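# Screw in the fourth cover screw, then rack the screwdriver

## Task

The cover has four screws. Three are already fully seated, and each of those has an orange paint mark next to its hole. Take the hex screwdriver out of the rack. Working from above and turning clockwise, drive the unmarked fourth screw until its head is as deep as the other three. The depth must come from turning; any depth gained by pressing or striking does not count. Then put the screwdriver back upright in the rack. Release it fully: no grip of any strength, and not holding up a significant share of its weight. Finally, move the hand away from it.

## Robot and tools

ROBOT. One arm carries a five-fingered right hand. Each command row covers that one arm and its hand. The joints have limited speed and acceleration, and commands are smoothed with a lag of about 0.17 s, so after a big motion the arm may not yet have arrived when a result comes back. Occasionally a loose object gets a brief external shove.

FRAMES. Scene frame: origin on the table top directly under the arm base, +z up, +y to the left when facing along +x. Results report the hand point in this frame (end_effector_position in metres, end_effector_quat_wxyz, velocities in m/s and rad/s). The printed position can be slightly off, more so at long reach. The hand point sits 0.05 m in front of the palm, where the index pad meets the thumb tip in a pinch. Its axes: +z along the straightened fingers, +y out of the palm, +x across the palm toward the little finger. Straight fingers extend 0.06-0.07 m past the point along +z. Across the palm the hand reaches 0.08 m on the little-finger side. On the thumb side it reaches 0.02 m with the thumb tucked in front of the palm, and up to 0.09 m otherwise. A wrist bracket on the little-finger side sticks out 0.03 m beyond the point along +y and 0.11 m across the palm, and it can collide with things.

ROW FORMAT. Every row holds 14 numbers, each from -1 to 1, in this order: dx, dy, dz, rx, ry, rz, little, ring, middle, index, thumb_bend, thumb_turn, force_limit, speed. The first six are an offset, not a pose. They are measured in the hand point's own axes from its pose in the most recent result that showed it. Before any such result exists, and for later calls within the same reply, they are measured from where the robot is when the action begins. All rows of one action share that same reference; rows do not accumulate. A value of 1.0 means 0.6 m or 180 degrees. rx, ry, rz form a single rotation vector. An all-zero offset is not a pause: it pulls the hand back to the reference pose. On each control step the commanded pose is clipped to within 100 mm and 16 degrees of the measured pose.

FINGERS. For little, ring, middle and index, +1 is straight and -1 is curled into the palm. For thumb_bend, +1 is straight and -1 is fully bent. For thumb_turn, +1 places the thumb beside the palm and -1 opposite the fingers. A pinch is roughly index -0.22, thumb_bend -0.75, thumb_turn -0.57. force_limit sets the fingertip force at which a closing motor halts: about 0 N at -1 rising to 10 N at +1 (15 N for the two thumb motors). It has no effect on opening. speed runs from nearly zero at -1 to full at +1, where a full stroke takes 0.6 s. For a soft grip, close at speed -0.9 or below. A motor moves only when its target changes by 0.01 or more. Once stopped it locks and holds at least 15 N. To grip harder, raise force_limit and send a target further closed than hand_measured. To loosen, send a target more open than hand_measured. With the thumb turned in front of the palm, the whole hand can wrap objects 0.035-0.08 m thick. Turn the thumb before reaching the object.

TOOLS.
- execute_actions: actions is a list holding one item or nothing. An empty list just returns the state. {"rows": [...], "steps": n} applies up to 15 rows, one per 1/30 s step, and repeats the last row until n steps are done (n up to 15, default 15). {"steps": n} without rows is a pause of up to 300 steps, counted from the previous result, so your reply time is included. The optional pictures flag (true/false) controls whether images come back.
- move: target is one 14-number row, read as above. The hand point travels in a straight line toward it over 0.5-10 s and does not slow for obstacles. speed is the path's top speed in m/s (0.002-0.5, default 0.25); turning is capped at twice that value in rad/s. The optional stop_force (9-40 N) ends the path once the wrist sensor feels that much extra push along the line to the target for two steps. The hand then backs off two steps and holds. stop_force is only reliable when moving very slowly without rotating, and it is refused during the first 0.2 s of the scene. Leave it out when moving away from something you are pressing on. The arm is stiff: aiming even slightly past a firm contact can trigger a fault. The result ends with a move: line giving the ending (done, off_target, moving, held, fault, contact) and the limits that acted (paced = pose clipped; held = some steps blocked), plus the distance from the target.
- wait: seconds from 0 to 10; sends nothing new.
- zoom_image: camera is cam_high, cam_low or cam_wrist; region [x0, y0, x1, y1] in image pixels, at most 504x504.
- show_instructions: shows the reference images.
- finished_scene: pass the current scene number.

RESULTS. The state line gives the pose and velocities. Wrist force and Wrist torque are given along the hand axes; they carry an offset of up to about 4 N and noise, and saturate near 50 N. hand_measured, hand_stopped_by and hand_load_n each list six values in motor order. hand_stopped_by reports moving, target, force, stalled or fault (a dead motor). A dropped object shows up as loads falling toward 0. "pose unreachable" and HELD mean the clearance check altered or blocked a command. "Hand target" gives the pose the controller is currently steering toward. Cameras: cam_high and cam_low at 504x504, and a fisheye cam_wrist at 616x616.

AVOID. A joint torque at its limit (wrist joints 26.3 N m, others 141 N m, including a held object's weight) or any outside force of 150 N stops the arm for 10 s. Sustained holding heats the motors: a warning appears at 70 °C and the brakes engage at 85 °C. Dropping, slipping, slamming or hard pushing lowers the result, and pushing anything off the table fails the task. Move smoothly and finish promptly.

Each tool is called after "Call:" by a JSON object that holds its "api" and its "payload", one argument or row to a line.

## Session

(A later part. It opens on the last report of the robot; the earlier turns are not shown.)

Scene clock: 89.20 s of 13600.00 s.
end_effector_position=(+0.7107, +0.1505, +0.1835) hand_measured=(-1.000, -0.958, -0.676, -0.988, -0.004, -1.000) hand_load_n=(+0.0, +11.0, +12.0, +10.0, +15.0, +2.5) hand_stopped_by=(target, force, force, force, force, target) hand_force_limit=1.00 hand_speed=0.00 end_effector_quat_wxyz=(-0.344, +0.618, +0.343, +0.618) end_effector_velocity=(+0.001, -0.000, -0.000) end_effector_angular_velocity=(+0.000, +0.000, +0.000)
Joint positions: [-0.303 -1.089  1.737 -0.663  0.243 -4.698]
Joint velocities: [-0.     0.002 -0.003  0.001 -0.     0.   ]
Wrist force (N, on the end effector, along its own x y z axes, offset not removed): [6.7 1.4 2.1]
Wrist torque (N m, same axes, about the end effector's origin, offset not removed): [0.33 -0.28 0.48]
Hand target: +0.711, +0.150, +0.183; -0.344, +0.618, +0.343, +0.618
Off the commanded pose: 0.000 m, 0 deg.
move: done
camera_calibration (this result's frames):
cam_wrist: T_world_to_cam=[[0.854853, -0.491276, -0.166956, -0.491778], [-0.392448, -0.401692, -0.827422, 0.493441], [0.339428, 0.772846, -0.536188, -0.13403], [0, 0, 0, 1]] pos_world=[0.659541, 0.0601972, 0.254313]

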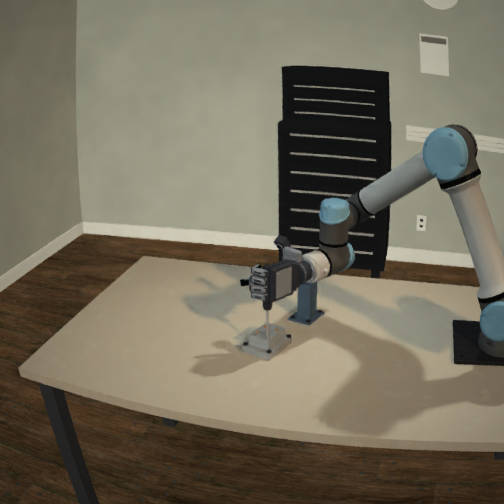

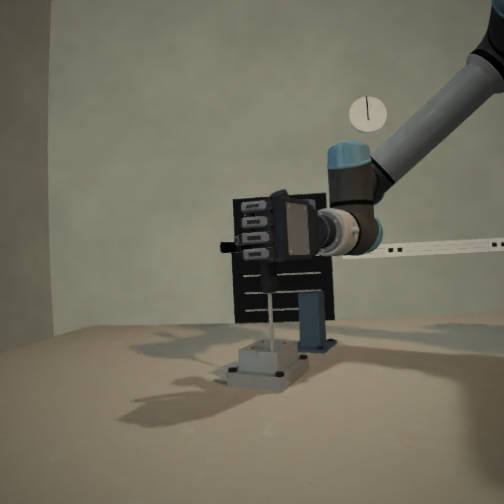

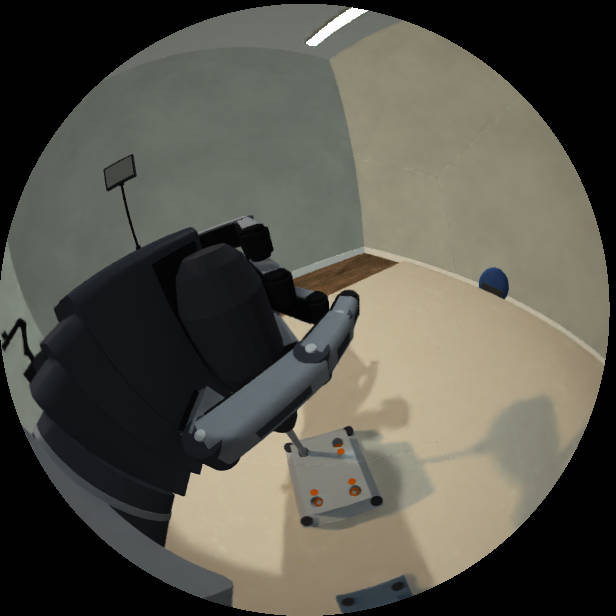

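Call:
{"api": "move", "payload": {
  "target": [0,0.0267,-0.0302,-0.1294,0,0,-1,-1,-1,-1,-1,-1,1,0],
  "speed": 0.5
}}

Call:
{"api": "move", "payload": {
  "target": [-0.0006,0.0267,-0.0302,-0.1294,0,0,-1,-1,-1,-1,-1,-1,1,0],
  "speed": 0.5
}}

Call:
{"api": "move", "payload": {
  "target": [-0.001,0.0267,-0.0302,-0.1294,0,0,-1,-1,-1,-1,-1,-1,1,0],
  "speed": 0.5
}}

Call:
{"api": "move", "payload": {
  "target": [0.0015,-0.001,-0.0025,0,0,0,-0.6,-0.6,-0.3,-0.6,0.3,-1,1,0.5],
  "speed": 0.03
}}

Call:
{"api": "move", "payload": {
  "target": [0,-0.0568,0.0199,0.194,0,0,-0.6,-0.6,-0.3,-0.6,0.3,-1,1,0.5],
  "speed": 0.5
}}

Call:
{"api": "move", "payload": {
  "target": [0,-0.0568,0.0199,0.194,0,0,-0.6,-0.6,-0.3,-0.6,0.3,-1,1,0.5],
  "speed": 0.5
}}

Call:
{"api": "move", "payload": {
  "target": [-0.0005,0.004,0,0,0,0,-1,-1,-1,-1,-1,-1,1,0],
  "speed": 0.03
}}

Call:
{"api": "move", "payload": {
  "target": [-0.0003,0.0267,-0.0302,-0.1294,0,0,-1,-1,-1,-1,-1,-1,1,0],
  "speed": 0.5
}}

Call:
{"api": "move", "payload": {
  "target": [-0.0006,0.0267,-0.0302,-0.1294,0,0,-1,-1,-1,-1,-1,-1,1,0],
  "speed": 0.5
}}

Call:
{"api": "move", "payload": {
  "target": [-0.001,0.0267,-0.0302,-0.1294,0,0,-1,-1,-1,-1,-1,-1,1,0],
  "speed": 0.5
}}

Call:
{"api": "move", "payload": {
  "target": [0.0015,-0.001,-0.0025,0,0,0,-0.6,-0.6,-0.3,-0.6,0.3,-1,1,0.5],
  "speed": 0.03
}}

Call:
{"api": "move", "payload": {
  "target": [0,-0.0568,0.0199,0.194,0,0,-0.6,-0.6,-0.3,-0.6,0.3,-1,1,0.5],
  "speed": 0.5
}}

Call:
{"api": "move", "payload": {
  "target": [0,-0.0568,0.0199,0.194,0,0,-0.6,-0.6,-0.3,-0.6,0.3,-1,1,0.5],
  "speed": 0.5
}}

Call:
{"api": "move", "payload": {
  "target": [-0.0005,0.004,0,0,0,0,-1,-1,-1,-1,-1,-1,1,0],
  "speed": 0.03
}}

Call:
{"api": "zoom_image", "payload": {
  "camera": "cam_low",
  "region": [240,270,300,330]
}}

Scene clock: 94.53 s of 13600.00 s.
end_effector_position=(+0.7148, +0.1268, +0.1836) hand_measured=(-1.000, -0.958, -0.676, -0.986, -0.004, -1.000) hand_load_n=(+0.0, +8.5, +12.0, +10.0, +15.0, +3.0) hand_stopped_by=(target, force, force, force, force, target) hand_force_limit=1.00 hand_speed=0.00 end_effector_quat_wxyz=(-0.213, +0.674, +0.212, +0.675) end_effector_velocity=(+0.001, -0.000, -0.000) end_effector_angular_velocity=(+0.001, -0.001, -0.014)
Joint positions: [-0.205 -1.189  1.896 -0.711  0.745 -4.707]
Joint velocities: [ 0.006 -0.001  0.002 -0.004  0.019  0.001]
Wrist force (N, on the end effector, along its own x y z axes, offset not removed): [3.5 1.7 0.3]
Wrist torque (N m, same axes, about the end effector's origin, offset not removed): [0.38 -0.08 0.44]
Hand target: +0.715, +0.127, +0.184; -0.212, +0.674, +0.211, +0.675
Off the commanded pose: 0.000 m, 0 deg.
After step 90, 1.17 s passed at rest.
move: done
camera_calibration (this result's frames):
cam_wrist: T_world_to_cam=[[0.592346, -0.788036, -0.167706, -0.281477], [-0.519382, -0.214361, -0.827219, 0.552474], [0.615929, 0.577103, -0.536268, -0.289845], [0, 0, 0, 1]] pos_world=[0.632201, 0.0638856, 0.254377]

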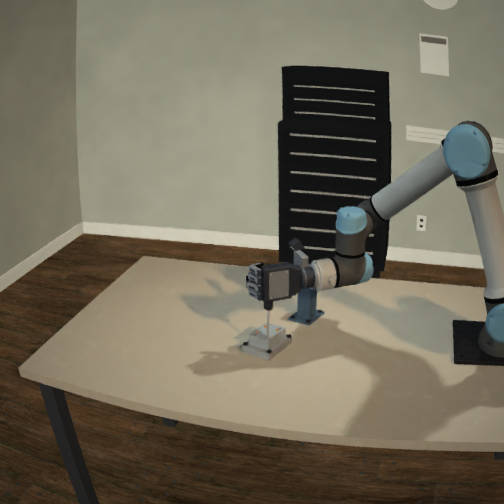

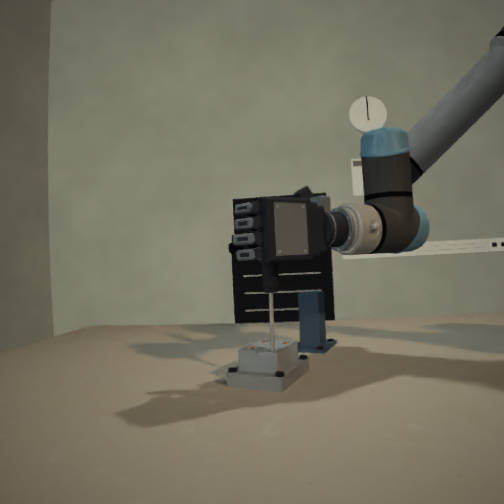

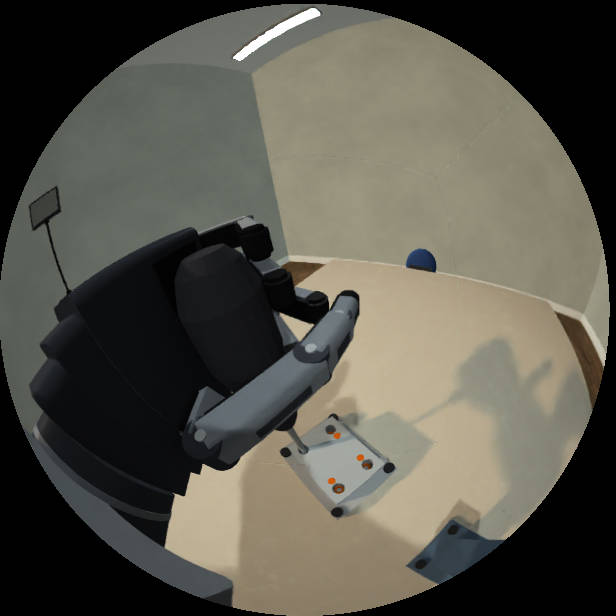

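Scene clock: 95.70 s of 13600.00 s.
end_effector_position=(+0.7091, +0.1035, +0.1832) hand_measured=(-1.000, -0.958, -0.676, -0.986, -0.004, -1.000) hand_load_n=(+0.0, +8.0, +12.0, +9.5, +15.0, +3.0) hand_stopped_by=(target, force, force, force, force, target) hand_force_limit=1.00 hand_speed=0.00 end_effector_quat_wxyz=(-0.073, +0.703, +0.072, +0.704) end_effector_velocity=(+0.001, -0.001, +0.000) end_effector_angular_velocity=(-0.001, -0.001, -0.016)
Joint positions: [-0.04  -1.21   1.928 -0.72   1.315 -4.708]
Joint velocities: [ 0.008  0.003 -0.005  0.001  0.024 -0.001]
Wrist force (N, on the end effector, along its own x y z axes, offset not removed): [3.8 1.4 1.4]
Wrist torque (N m, same axes, about the end effector's origin, offset not removed): [0.33 -0.11 0.40]
Hand target: +0.709, +0.103, +0.183; -0.073, +0.703, +0.071, +0.704
Off the commanded pose: 0.000 m, 0 deg.
move: done
camera_calibration (this result's frames):
cam_wrist: T_world_to_cam=[[0.234422, -0.957416, -0.168525, -0.0251089], [-0.562263, 0.00788606, -0.826921, 0.551568], [0.793036, 0.288604, -0.536471, -0.368795], [0, 0, 0, 1]] pos_world=[0.60848, 0.0780463, 0.254024]

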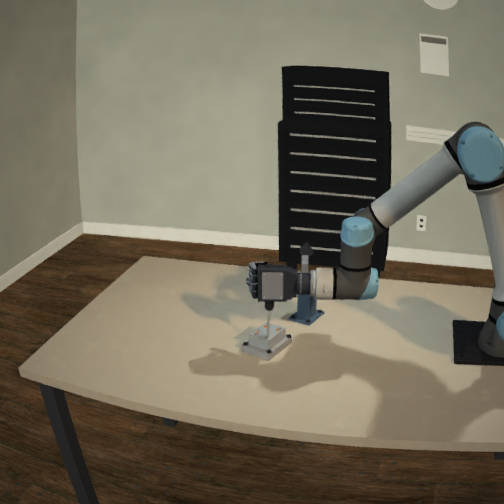

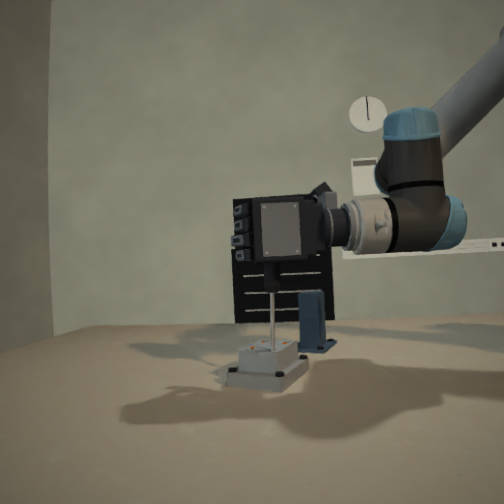

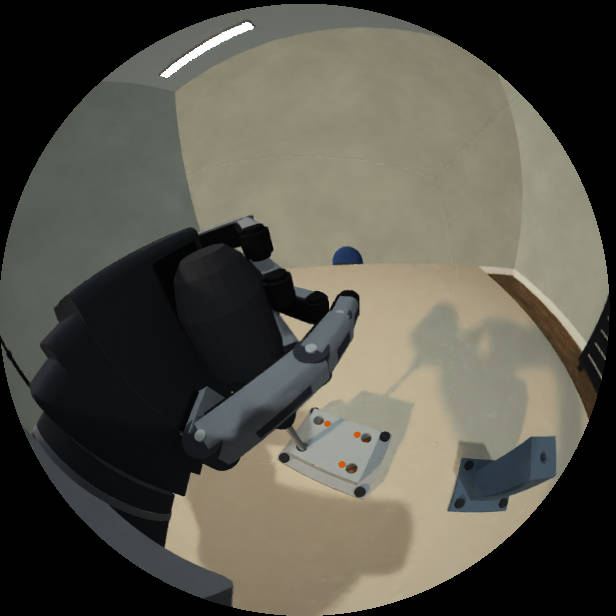

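Scene clock: 96.87 s of 13600.00 s.
end_effector_position=(+0.6947, +0.0842, +0.1825) hand_measured=(-1.000, -0.958, -0.676, -0.986, -0.004, -1.000) hand_load_n=(+0.0, +8.5, +12.0, +8.0, +15.0, +3.0) hand_stopped_by=(target, force, force, force, force, target) hand_force_limit=1.00 hand_speed=0.00 end_effector_quat_wxyz=(+0.069, +0.703, -0.071, +0.704) end_effector_velocity=(+0.000, -0.001, -0.000) end_effector_angular_velocity=(-0.000, +0.001, -0.017)
Joint positions: [ 0.135 -1.142  1.824 -0.683  1.894 -4.708]
Joint velocities: [ 0.006  0.006 -0.01   0.005  0.023 -0.   ]
Wrist force (N, on the end effector, along its own x y z axes, offset not removed): [5.6 0.9 0.8]
Wrist torque (N m, same axes, about the end effector's origin, offset not removed): [0.20 -0.27 0.40]
Hand target: +0.695, +0.084, +0.183; +0.070, +0.703, -0.072, +0.704
Off the commanded pose: 0.000 m, 0 deg.
move: done
camera_calibration (this result's frames):
cam_wrist: T_world_to_cam=[[-0.161228, -0.972327, -0.169074, 0.235951], [-0.514259, 0.228989, -0.8265, 0.490998], [0.842344, -0.046307, -0.536947, -0.358139], [0, 0, 0, 1]] pos_world=[0.592218, 0.100404, 0.253401]

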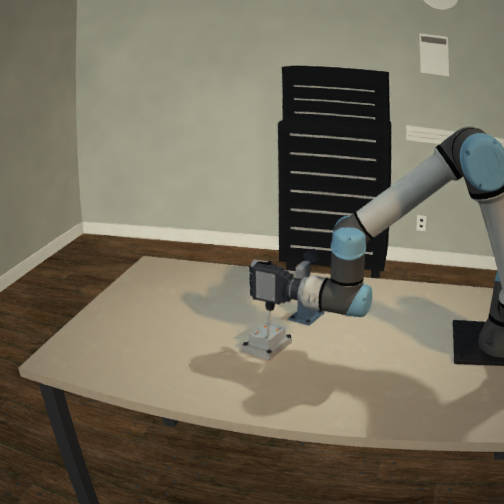

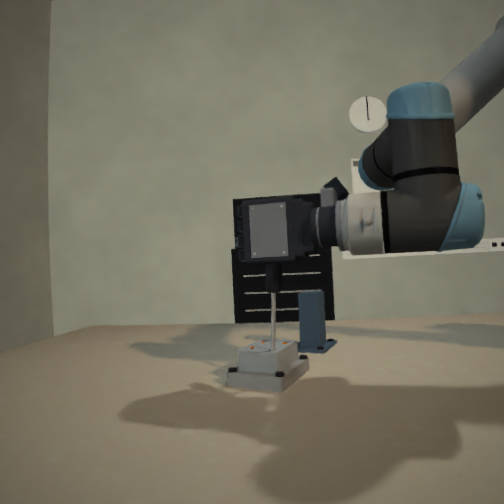

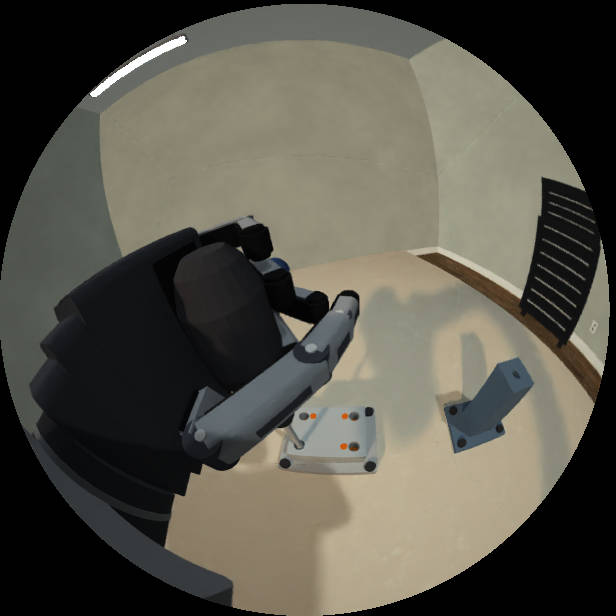

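Scene clock: 97.57 s of 13600.00 s.
end_effector_position=(+0.6934, +0.0851, +0.1834) hand_measured=(-0.600, -0.600, -0.300, -0.600, +0.300, -1.000) hand_load_n=(+0.0, +0.0, +0.0, +0.0, +0.0, +0.0) hand_stopped_by=(target, target, target, target, target, target) hand_force_limit=1.00 hand_speed=0.50 end_effector_quat_wxyz=(+0.069, +0.703, -0.071, +0.704) end_effector_velocity=(-0.001, -0.000, +0.000) end_effector_angular_velocity=(-0.000, +0.001, -0.001)
Joint positions: [ 0.137 -1.145  1.825 -0.682  1.896 -4.708]
Joint velocities: [ 0.    -0.002  0.001  0.001  0.001 -0.   ]
Wrist force (N, on the end effector, along its own x y z axes, offset not removed): [1.5 2.2 2.9]
Wrist torque (N m, same axes, about the end effector's origin, offset not removed): [0.21 -0.29 0.24]
Hand target: +0.693, +0.085, +0.183; +0.069, +0.703, -0.071, +0.704
Off the commanded pose: 0.000 m, 0 deg.
move: done
camera_calibration (this result's frames):
cam_wrist: T_world_to_cam=[[-0.161228, -0.972327, -0.169075, 0.236702], [-0.514245, 0.228989, -0.826508, 0.490858], [0.842353, -0.04631, -0.536933, -0.356587], [0, 0, 0, 1]] pos_world=[0.590956, 0.101237, 0.254255]

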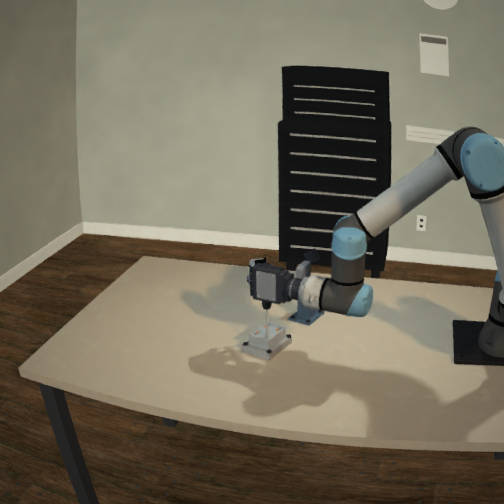

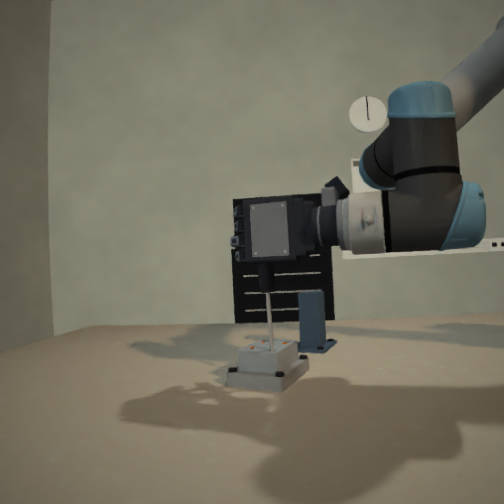

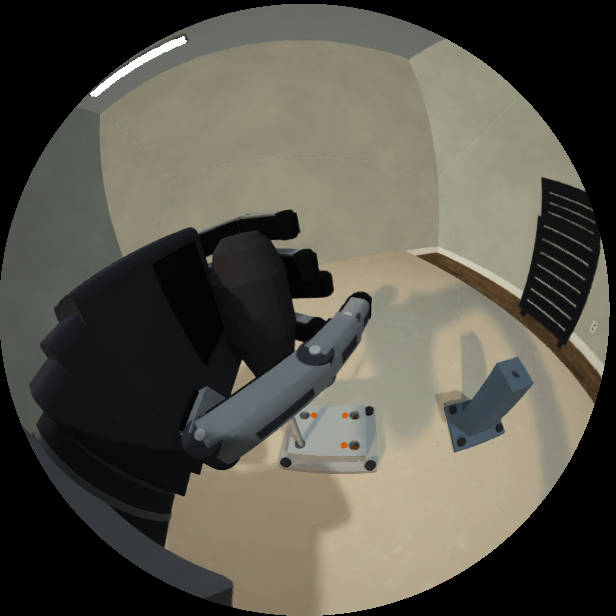

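Scene clock: 98.97 s of 13600.00 s.
end_effector_position=(+0.7116, +0.1160, +0.1834) hand_measured=(-0.600, -0.600, -0.300, -0.600, +0.300, -1.000) hand_load_n=(+0.0, +0.0, +0.0, +0.0, +0.0, +0.0) hand_stopped_by=(target, target, target, target, target, target) hand_force_limit=1.00 hand_speed=0.50 end_effector_quat_wxyz=(-0.144, +0.692, +0.143, +0.693) end_effector_velocity=(+0.001, +0.001, -0.000) end_effector_angular_velocity=(+0.001, +0.001, +0.016)
Joint positions: [-0.127 -1.214  1.933 -0.723  1.025 -4.708]
Joint velocities: [-0.006  0.002 -0.003  0.001 -0.022  0.001]
Wrist force (N, on the end effector, along its own x y z axes, offset not removed): [1.4 1.6 2.5]
Wrist torque (N m, same axes, about the end effector's origin, offset not removed): [0.17 -0.23 0.19]
Hand target: +0.712, +0.116, +0.183; -0.145, +0.692, +0.143, +0.693
Off the commanded pose: 0.000 m, 0 deg.
move: done
camera_calibration (this result's frames):
cam_wrist: T_world_to_cam=[[0.422806, -0.890494, -0.168093, -0.155559], [-0.551916, -0.105914, -0.827146, 0.558922], [0.718765, 0.442495, -0.53626, -0.339266], [0, 0, 0, 1]] pos_world=[0.618102, 0.070797, 0.254227]

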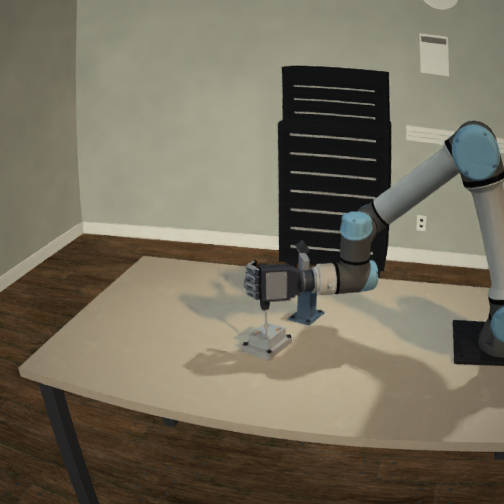

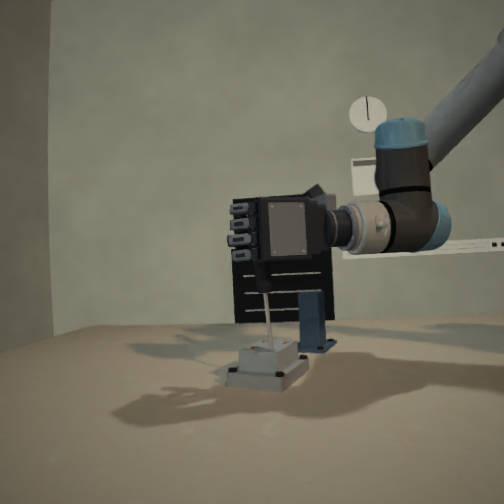

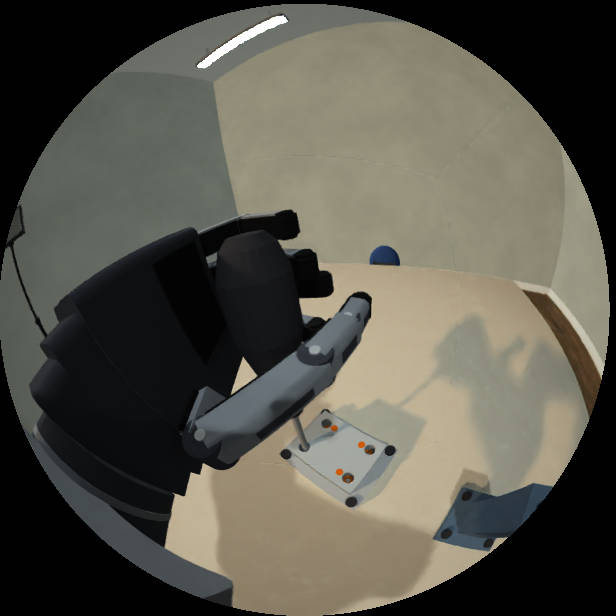

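Scene clock: 100.33 s of 13600.00 s.
end_effector_position=(+0.7087, +0.1517, +0.1834) hand_measured=(-0.600, -0.600, -0.300, -0.600, +0.300, -1.000) hand_load_n=(+0.0, +0.0, +0.0, +0.0, +0.0, +0.0) hand_stopped_by=(target, target, target, target, target, target) hand_force_limit=1.00 hand_speed=0.50 end_effector_quat_wxyz=(-0.345, +0.617, +0.343, +0.618) end_effector_velocity=(+0.001, +0.001, +0.001) end_effector_angular_velocity=(-0.003, +0.001, +0.017)
Joint positions: [-0.302 -1.092  1.744 -0.668  0.242 -4.695]
Joint velocities: [-0.001  0.008 -0.017  0.021 -0.018 -0.012]
Wrist force (N, on the end effector, along its own x y z axes, offset not removed): [0.0 2.3 1.3]
Wrist torque (N m, same axes, about the end effector's origin, offset not removed): [0.32 0.00 -0.01]
Hand target: +0.709, +0.152, +0.183; -0.345, +0.617, +0.344, +0.618
Off the commanded pose: 0.000 m, 0 deg.
move: done
camera_calibration (this result's frames):
cam_wrist: T_world_to_cam=[[0.855613, -0.489957, -0.16694, -0.490277], [-0.391633, -0.401887, -0.827714, 0.492518], [0.338453, 0.773582, -0.535743, -0.133859], [0, 0, 0, 1]] pos_world=[0.657678, 0.0612726, 0.254104]

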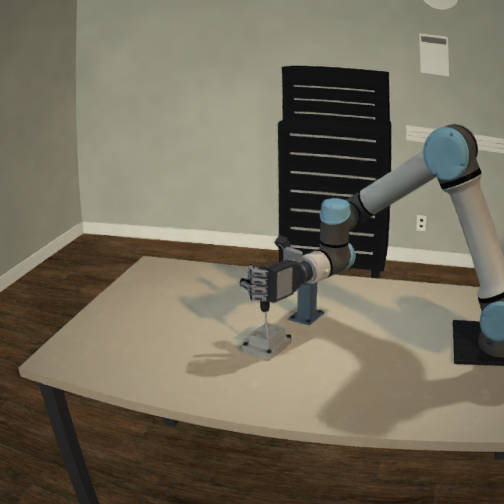

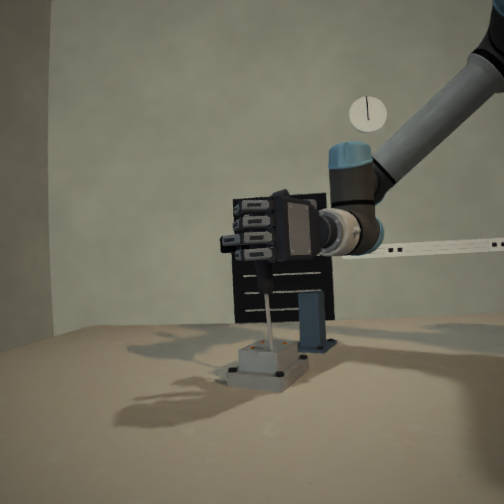

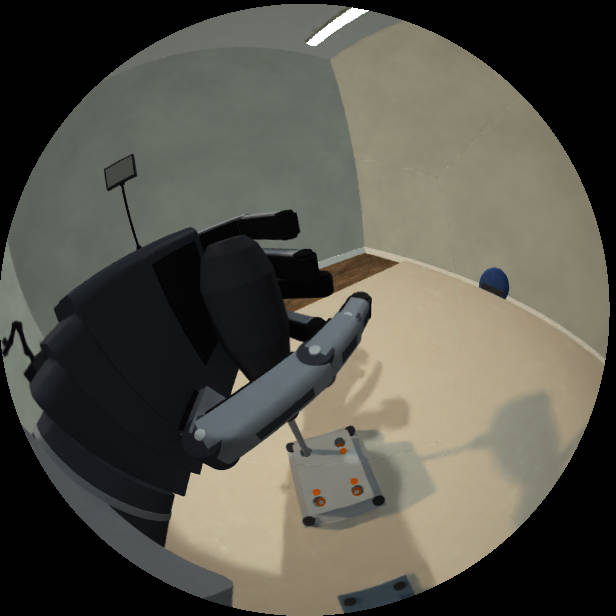

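Scene clock: 101.03 s of 13600.00 s.
end_effector_position=(+0.7107, +0.1505, +0.1831) hand_measured=(-1.000, -0.958, -0.676, -0.988, -0.004, -1.000) hand_load_n=(+0.0, +10.5, +11.5, +9.5, +15.0, +2.5) hand_stopped_by=(target, force, force, force, force, target) hand_force_limit=1.00 hand_speed=0.00 end_effector_quat_wxyz=(-0.345, +0.617, +0.343, +0.618) end_effector_velocity=(+0.001, -0.001, -0.000) end_effector_angular_velocity=(+0.000, +0.001, +0.001)
Joint positions: [-0.303 -1.088  1.738 -0.667  0.241 -4.695]
Joint velocities: [-0.001  0.002 -0.003  0.002 -0.002  0.   ]
Wrist force (N, on the end effector, along its own x y z axes, offset not removed): [8.8 0.5 1.7]
Wrist torque (N m, same axes, about the end effector's origin, offset not removed): [0.19 -0.40 0.41]
Hand target: +0.711, +0.150, +0.183; -0.345, +0.617, +0.343, +0.618
Off the commanded pose: 0.000 m, 0 deg.
move: done
camera_calibration (this result's frames):
cam_wrist: T_world_to_cam=[[0.855625, -0.489958, -0.166874, -0.492567], [-0.391574, -0.401897, -0.827737, 0.492545], [0.33849, 0.773576, -0.535728, -0.133754], [0, 0, 0, 1]] pos_world=[0.659595, 0.0600844, 0.253846]

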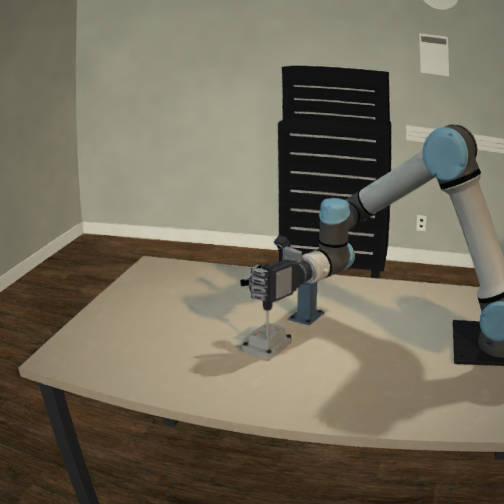

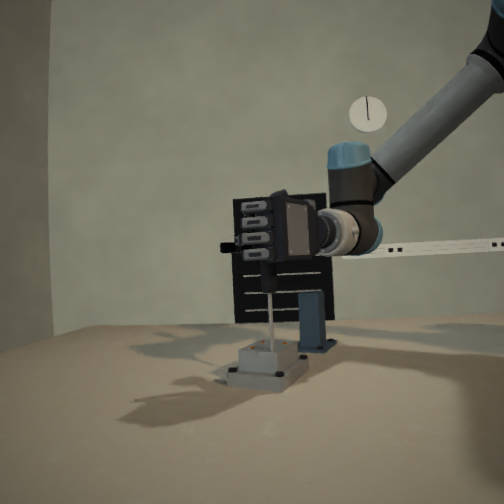

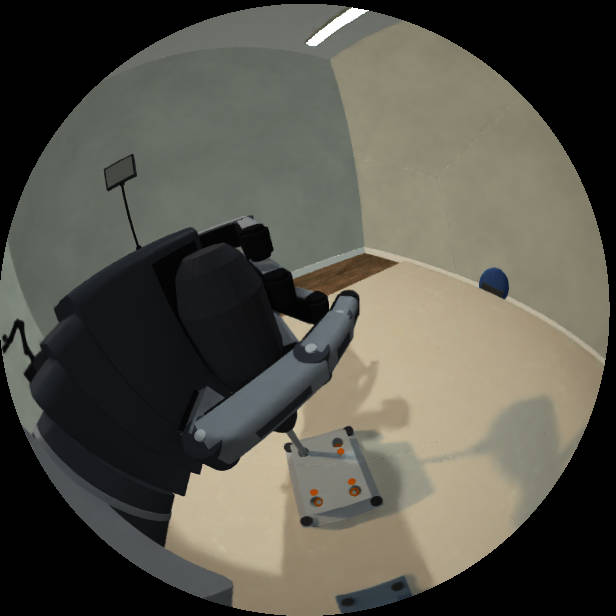

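Scene clock: 102.20 s of 13600.00 s.
end_effector_position=(+0.7148, +0.1268, +0.1830) hand_measured=(-1.000, -0.958, -0.676, -0.988, -0.004, -1.000) hand_load_n=(+0.0, +9.0, +11.5, +10.0, +15.0, +3.0) hand_stopped_by=(target, force, force, force, force, target) hand_force_limit=1.00 hand_speed=0.00 end_effector_quat_wxyz=(-0.214, +0.674, +0.212, +0.675) end_effector_velocity=(+0.001, -0.000, -0.000) end_effector_angular_velocity=(+0.001, -0.002, -0.015)
Joint positions: [-0.206 -1.188  1.896 -0.714  0.743 -4.706]
Joint velocities: [ 0.006 -0.     0.002 -0.004  0.021  0.001]
Wrist force (N, on the end effector, along its own x y z axes, offset not removed): [6.9 0.6 3.4]
Wrist torque (N m, same axes, about the end effector's origin, offset not removed): [0.19 -0.27 0.36]
Hand target: +0.715, +0.127, +0.183; -0.213, +0.674, +0.211, +0.675
Off the commanded pose: 0.000 m, 0 deg.
move: done
camera_calibration (this result's frames):
cam_wrist: T_world_to_cam=[[0.593551, -0.7871, -0.167843, -0.282522], [-0.518775, -0.21475, -0.827499, 0.551638], [0.61528, 0.578235, -0.535793, -0.28992], [0, 0, 0, 1]] pos_world=[0.632249, 0.0637336, 0.253724]

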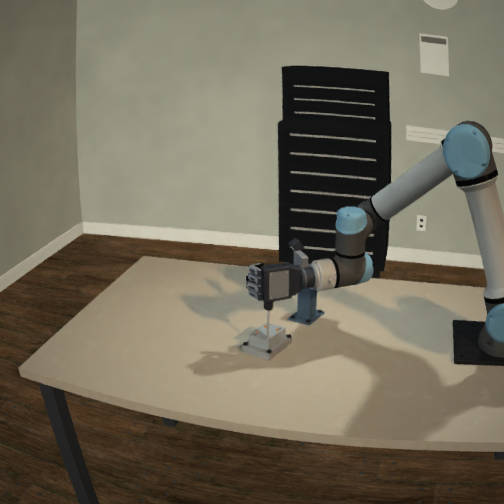

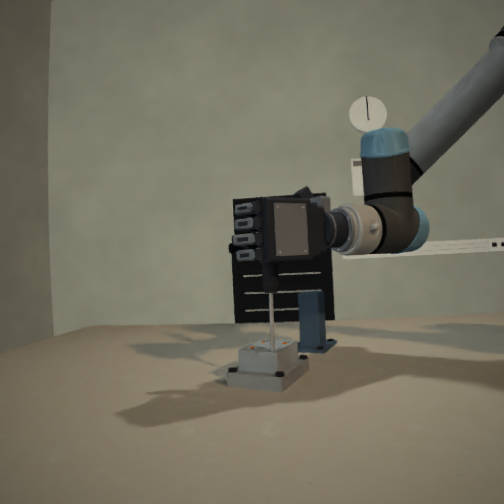

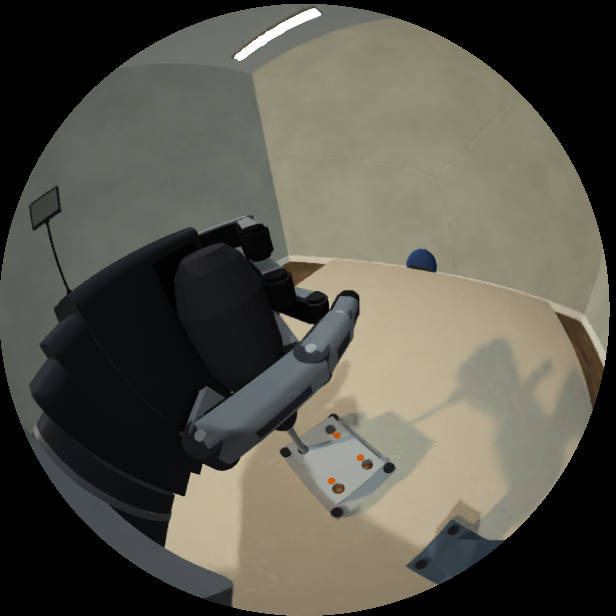

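Scene clock: 103.37 s of 13600.00 s.
end_effector_position=(+0.7091, +0.1035, +0.1826) hand_measured=(-1.000, -0.958, -0.676, -0.988, -0.004, -1.000) hand_load_n=(+0.0, +8.0, +11.5, +9.0, +15.0, +3.0) hand_stopped_by=(target, force, force, force, force, target) hand_force_limit=1.00 hand_speed=0.00 end_effector_quat_wxyz=(-0.074, +0.703, +0.072, +0.704) end_effector_velocity=(+0.001, -0.001, +0.001) end_effector_angular_velocity=(-0.001, -0.002, -0.018)
Joint positions: [-0.04  -1.209  1.929 -0.723  1.313 -4.708]
Joint velocities: [ 0.008  0.003 -0.005  0.001  0.026 -0.001]
Wrist force (N, on the end effector, along its own x y z axes, offset not removed): [6.0 1.4 2.0]
Wrist torque (N m, same axes, about the end effector's origin, offset not removed): [0.29 -0.19 0.42]
Hand target: +0.709, +0.103, +0.183; -0.073, +0.703, +0.071, +0.704
Off the commanded pose: 0.000 m, 0 deg.
move: done
camera_calibration (this result's frames):
cam_wrist: T_world_to_cam=[[0.235873, -0.957008, -0.168819, -0.0262422], [-0.561982, 0.00739495, -0.827117, 0.550958], [0.792805, 0.289968, -0.536077, -0.369181], [0, 0, 0, 1]] pos_world=[0.608507, 0.0778623, 0.253367]

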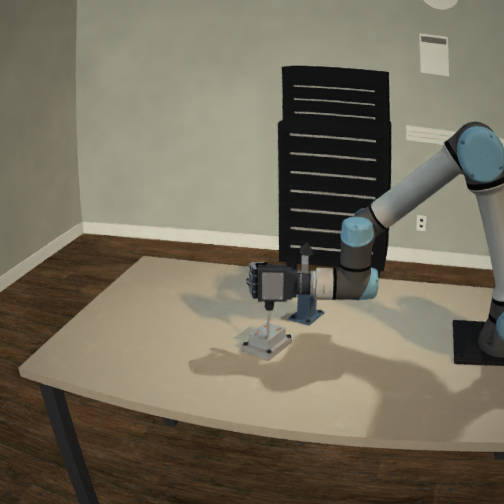

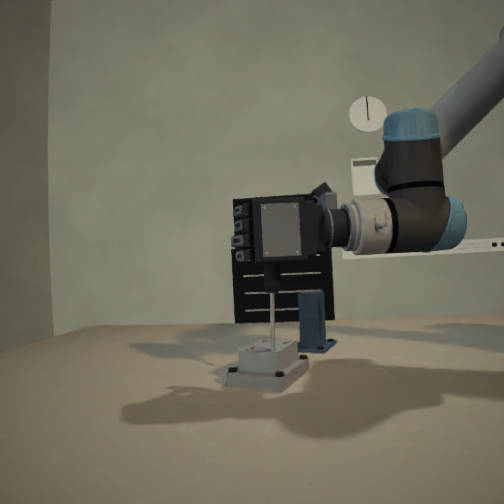

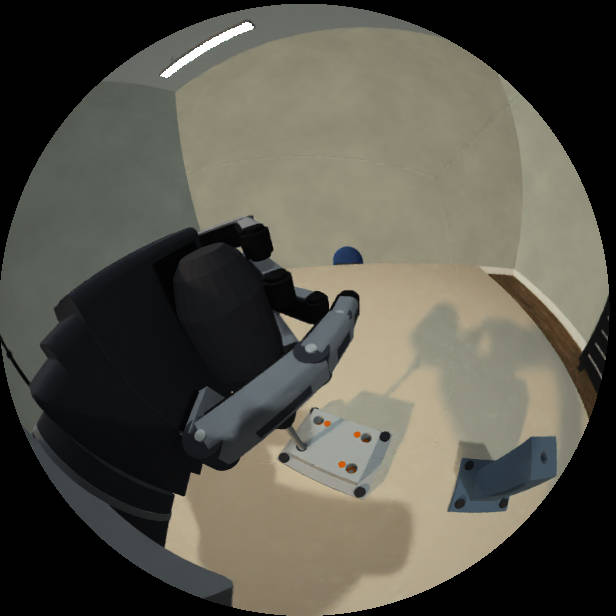

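Scene clock: 104.53 s of 13600.00 s.
end_effector_position=(+0.6947, +0.0842, +0.1819) hand_measured=(-1.000, -0.958, -0.676, -0.988, -0.004, -1.000) hand_load_n=(+0.0, +8.5, +11.5, +7.0, +15.0, +3.0) hand_stopped_by=(target, force, force, force, force, target) hand_force_limit=1.00 hand_speed=0.00 end_effector_quat_wxyz=(+0.068, +0.703, -0.071, +0.704) end_effector_velocity=(+0.000, -0.001, -0.000) end_effector_angular_velocity=(-0.000, +0.002, -0.018)
Joint positions: [ 0.135 -1.141  1.825 -0.685  1.892 -4.708]
Joint velocities: [ 0.005  0.006 -0.01   0.006  0.023 -0.   ]
Wrist force (N, on the end effector, along its own x y z axes, offset not removed): [6.3 1.9 1.7]
Wrist torque (N m, same axes, about the end effector's origin, offset not removed): [0.36 -0.24 0.39]
Hand target: +0.695, +0.084, +0.182; +0.069, +0.703, -0.071, +0.704
Off the commanded pose: 0.000 m, 0 deg.
move: done
camera_calibration (this result's frames):
cam_wrist: T_world_to_cam=[[-0.159755, -0.972493, -0.169514, 0.234893], [-0.514302, 0.228567, -0.826589, 0.490592], [0.842598, -0.0448704, -0.53667, -0.358859], [0, 0, 0, 1]] pos_world=[0.592211, 0.100196, 0.252746]

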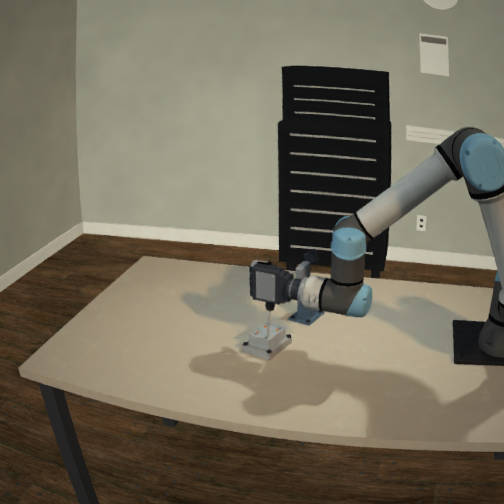

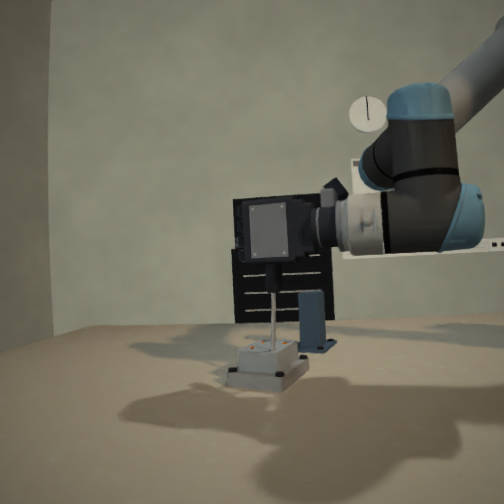

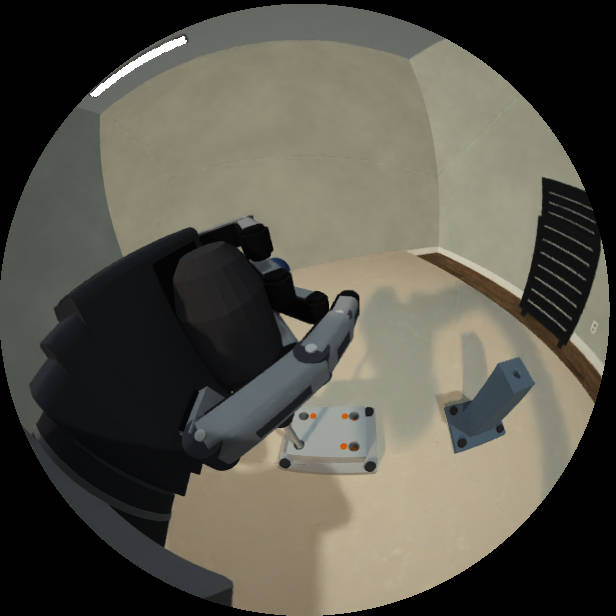

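Scene clock: 105.23 s of 13600.00 s.
end_effector_position=(+0.6935, +0.0850, +0.1827) hand_measured=(-0.600, -0.600, -0.300, -0.600, +0.300, -1.000) hand_load_n=(+0.0, +0.0, +0.0, +0.0, +0.0, +0.0) hand_stopped_by=(target, target, target, target, target, target) hand_force_limit=1.00 hand_speed=0.50 end_effector_quat_wxyz=(+0.068, +0.703, -0.071, +0.704) end_effector_velocity=(-0.000, +0.000, +0.001) end_effector_angular_velocity=(+0.000, -0.000, +0.001)
Joint positions: [ 0.137 -1.144  1.827 -0.684  1.894 -4.708]
Joint velocities: [ 0.    -0.002  0.001  0.001 -0.001 -0.   ]
Wrist force (N, on the end effector, along its own x y z axes, offset not removed): [0.4 2.5 1.9]
Wrist torque (N m, same axes, about the end effector's origin, offset not removed): [0.35 -0.03 0.09]
Hand target: +0.693, +0.085, +0.183; +0.068, +0.703, -0.071, +0.704
Off the commanded pose: 0.000 m, 0 deg.
move: done
camera_calibration (this result's frames):
cam_wrist: T_world_to_cam=[[-0.159755, -0.972493, -0.169518, 0.235644], [-0.514289, 0.228571, -0.826597, 0.49045], [0.842606, -0.0448719, -0.536658, -0.357307], [0, 0, 0, 1]] pos_world=[0.590948, 0.101027, 0.253598]

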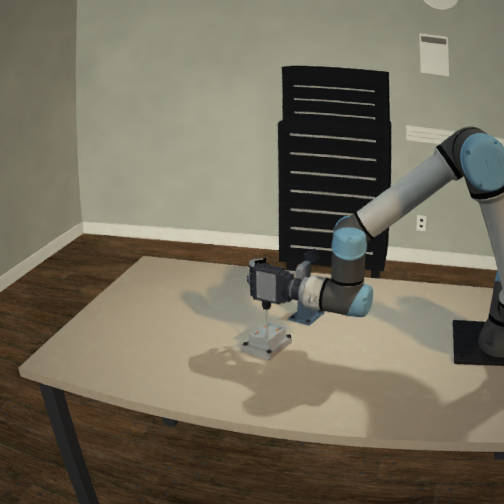

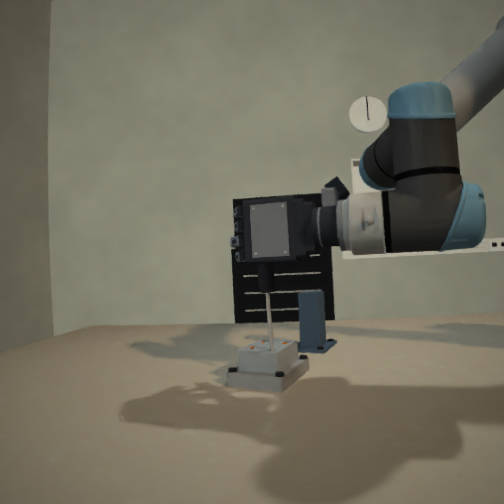

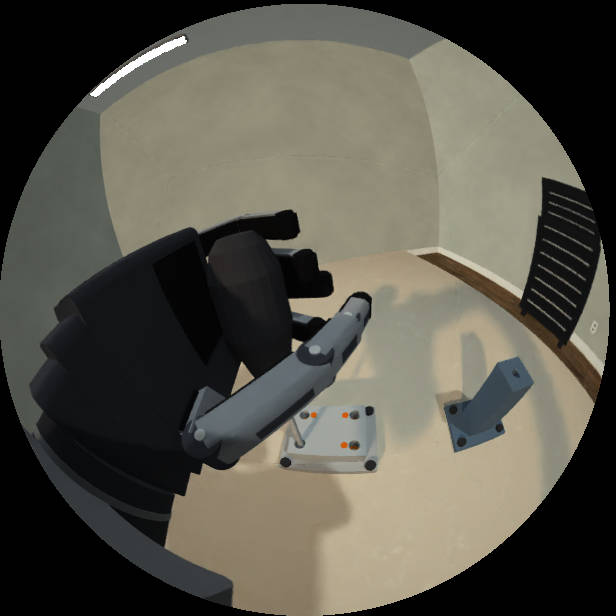

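Scene clock: 106.63 s of 13600.00 s.
end_effector_position=(+0.7116, +0.1160, +0.1828) hand_measured=(-0.600, -0.600, -0.300, -0.600, +0.300, -1.000) hand_load_n=(+0.0, +0.0, +0.0, +0.0, +0.0, +0.0) hand_stopped_by=(target, target, target, target, target, target) hand_force_limit=1.00 hand_speed=0.50 end_effector_quat_wxyz=(-0.145, +0.692, +0.143, +0.693) end_effector_velocity=(+0.001, +0.001, +0.000) end_effector_angular_velocity=(+0.000, -0.001, +0.017)
Joint positions: [-0.128 -1.213  1.934 -0.725  1.022 -4.707]
Joint velocities: [-0.006  0.002 -0.004 -0.    -0.023  0.001]
Wrist force (N, on the end effector, along its own x y z axes, offset not removed): [1.5 2.5 0.2]
Wrist torque (N m, same axes, about the end effector's origin, offset not removed): [0.38 -0.15 0.27]
Hand target: +0.712, +0.116, +0.183; -0.146, +0.692, +0.144, +0.693
Off the commanded pose: 0.000 m, 0 deg.
move: done
camera_calibration (this result's frames):
cam_wrist: T_world_to_cam=[[0.424159, -0.889812, -0.168298, -0.15667], [-0.551473, -0.106388, -0.827381, 0.558198], [0.718308, 0.443753, -0.535833, -0.339484], [0, 0, 0, 1]] pos_world=[0.618138, 0.0706262, 0.253568]

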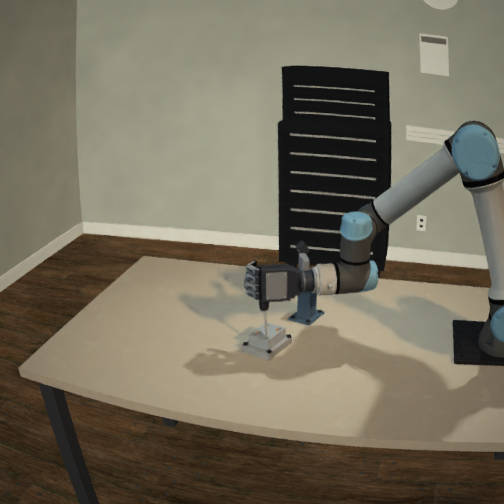

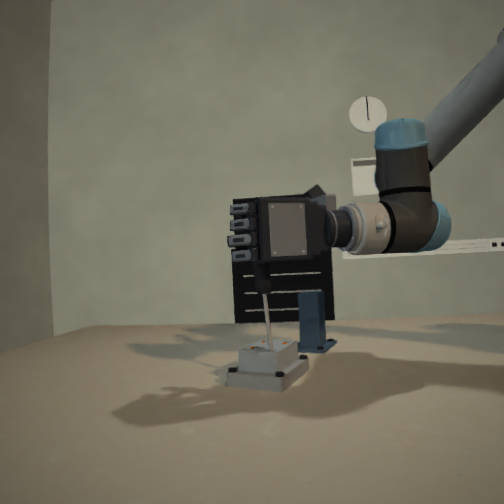

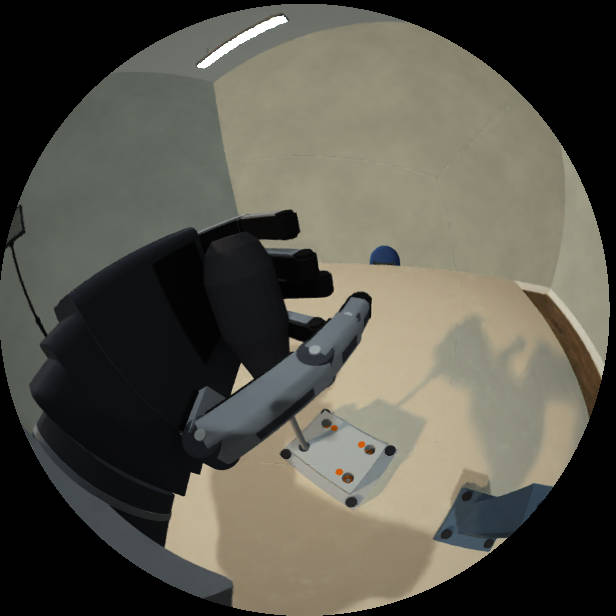

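Scene clock: 108.00 s of 13600.00 s.
end_effector_position=(+0.7087, +0.1517, +0.1828) hand_measured=(-0.600, -0.600, -0.300, -0.600, +0.300, -1.000) hand_load_n=(+0.0, +0.0, +0.0, +0.0, +0.0, +0.0) hand_stopped_by=(target, target, target, target, target, target) hand_force_limit=1.00 hand_speed=0.50 end_effector_quat_wxyz=(-0.345, +0.617, +0.344, +0.618) end_effector_velocity=(+0.001, +0.001, +0.001) end_effector_angular_velocity=(-0.003, +0.001, +0.018)
Joint positions: [-0.302 -1.091  1.744 -0.672  0.24  -4.693]
Joint velocities: [-0.001  0.008 -0.017  0.021 -0.019 -0.012]
Wrist force (N, on the end effector, along its own x y z axes, offset not removed): [-0.2 2.0 0.5]
Wrist torque (N m, same axes, about the end effector's origin, offset not removed): [0.31 -0.03 0.06]
Hand target: +0.709, +0.152, +0.183; -0.346, +0.617, +0.345, +0.618
Off the commanded pose: 0.000 m, 0 deg.
move: done
camera_calibration (this result's frames):
cam_wrist: T_world_to_cam=[[0.856381, -0.488646, -0.16684, -0.491095], [-0.39077, -0.402141, -0.827998, 0.491477], [0.337505, 0.774279, -0.535334, -0.133659], [0, 0, 0, 1]] pos_world=[0.657729, 0.0611605, 0.253455]

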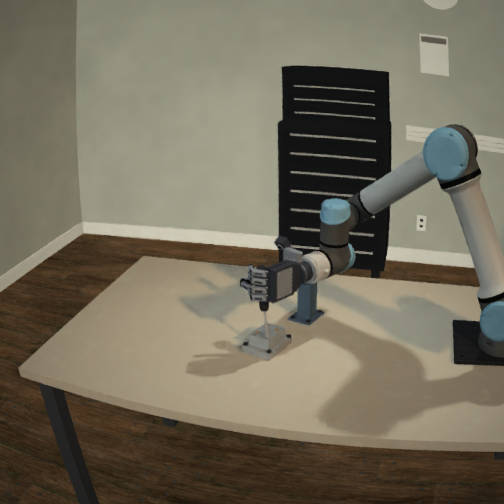

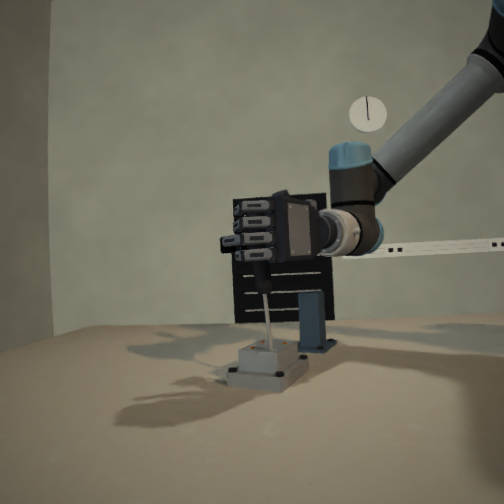

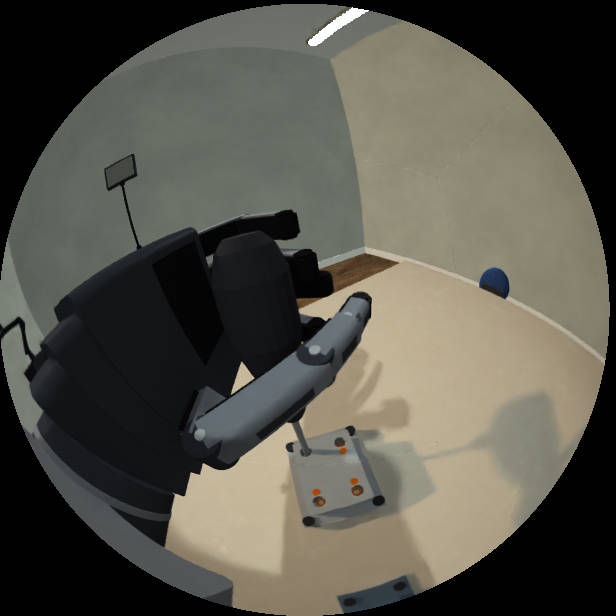

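Scene clock: 108.70 s of 13600.00 s.
end_effector_position=(+0.7106, +0.1505, +0.1825) hand_measured=(-1.000, -0.958, -0.674, -0.988, -0.004, -1.000) hand_load_n=(+0.0, +10.5, +11.0, +9.5, +15.0, +2.5) hand_stopped_by=(target, force, force, force, force, target) hand_force_limit=1.00 hand_speed=0.00 end_effector_quat_wxyz=(-0.345, +0.617, +0.344, +0.618) end_effector_velocity=(+0.001, +0.000, -0.000) end_effector_angular_velocity=(+0.000, +0.000, +0.002)
Joint positions: [-0.303 -1.087  1.738 -0.671  0.239 -4.693]
Joint velocities: [ 0.     0.002 -0.003  0.001 -0.001  0.   ]
Wrist force (N, on the end effector, along its own x y z axes, offset not removed): [7.7 1.6 0.3]
Wrist torque (N m, same axes, about the end effector's origin, offset not removed): [0.41 -0.10 0.48]
Hand target: +0.711, +0.150, +0.182; -0.345, +0.617, +0.344, +0.618
Off the commanded pose: 0.000 m, 0 deg.
move: done
camera_calibration (this result's frames):
cam_wrist: T_world_to_cam=[[0.856394, -0.488645, -0.166778, -0.493384], [-0.390713, -0.402151, -0.82802, 0.491505], [0.337538, 0.774274, -0.53532, -0.133553], [0, 0, 0, 1]] pos_world=[0.659647, 0.0599762, 0.253197]

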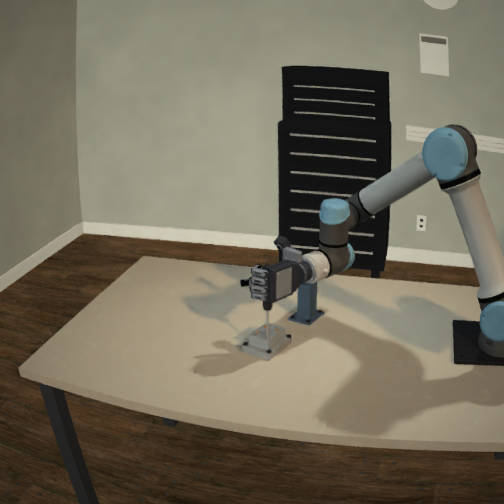

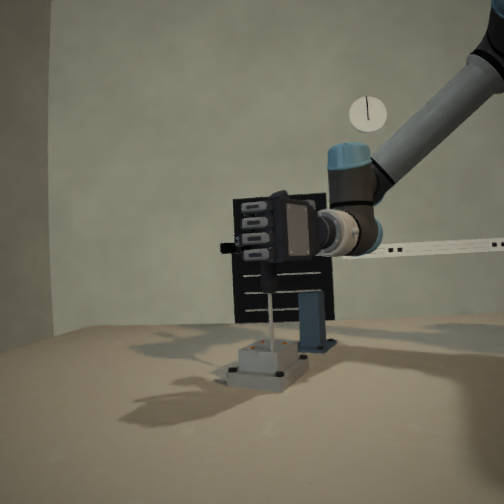

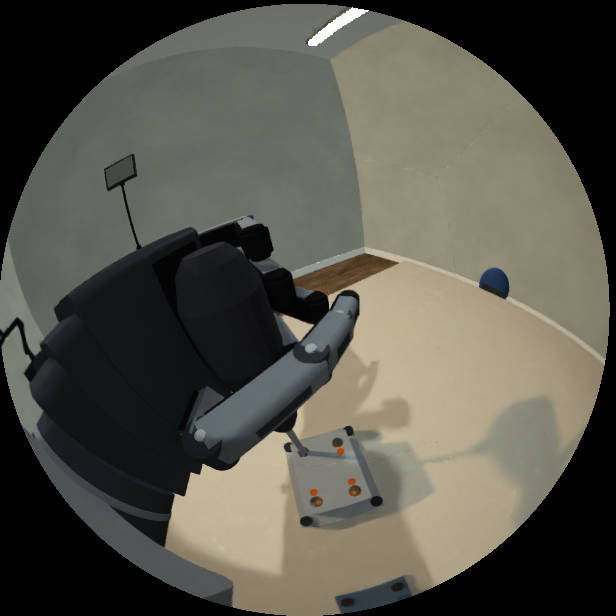

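Region (240, 270, 300, 330) of cam_low's 504x504 image, scaled by 8.400, with more detail than that image has.

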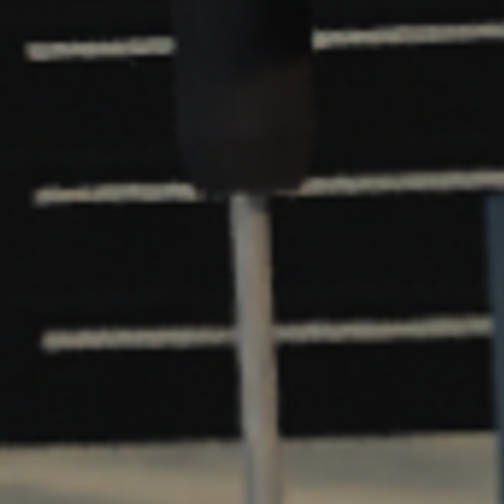

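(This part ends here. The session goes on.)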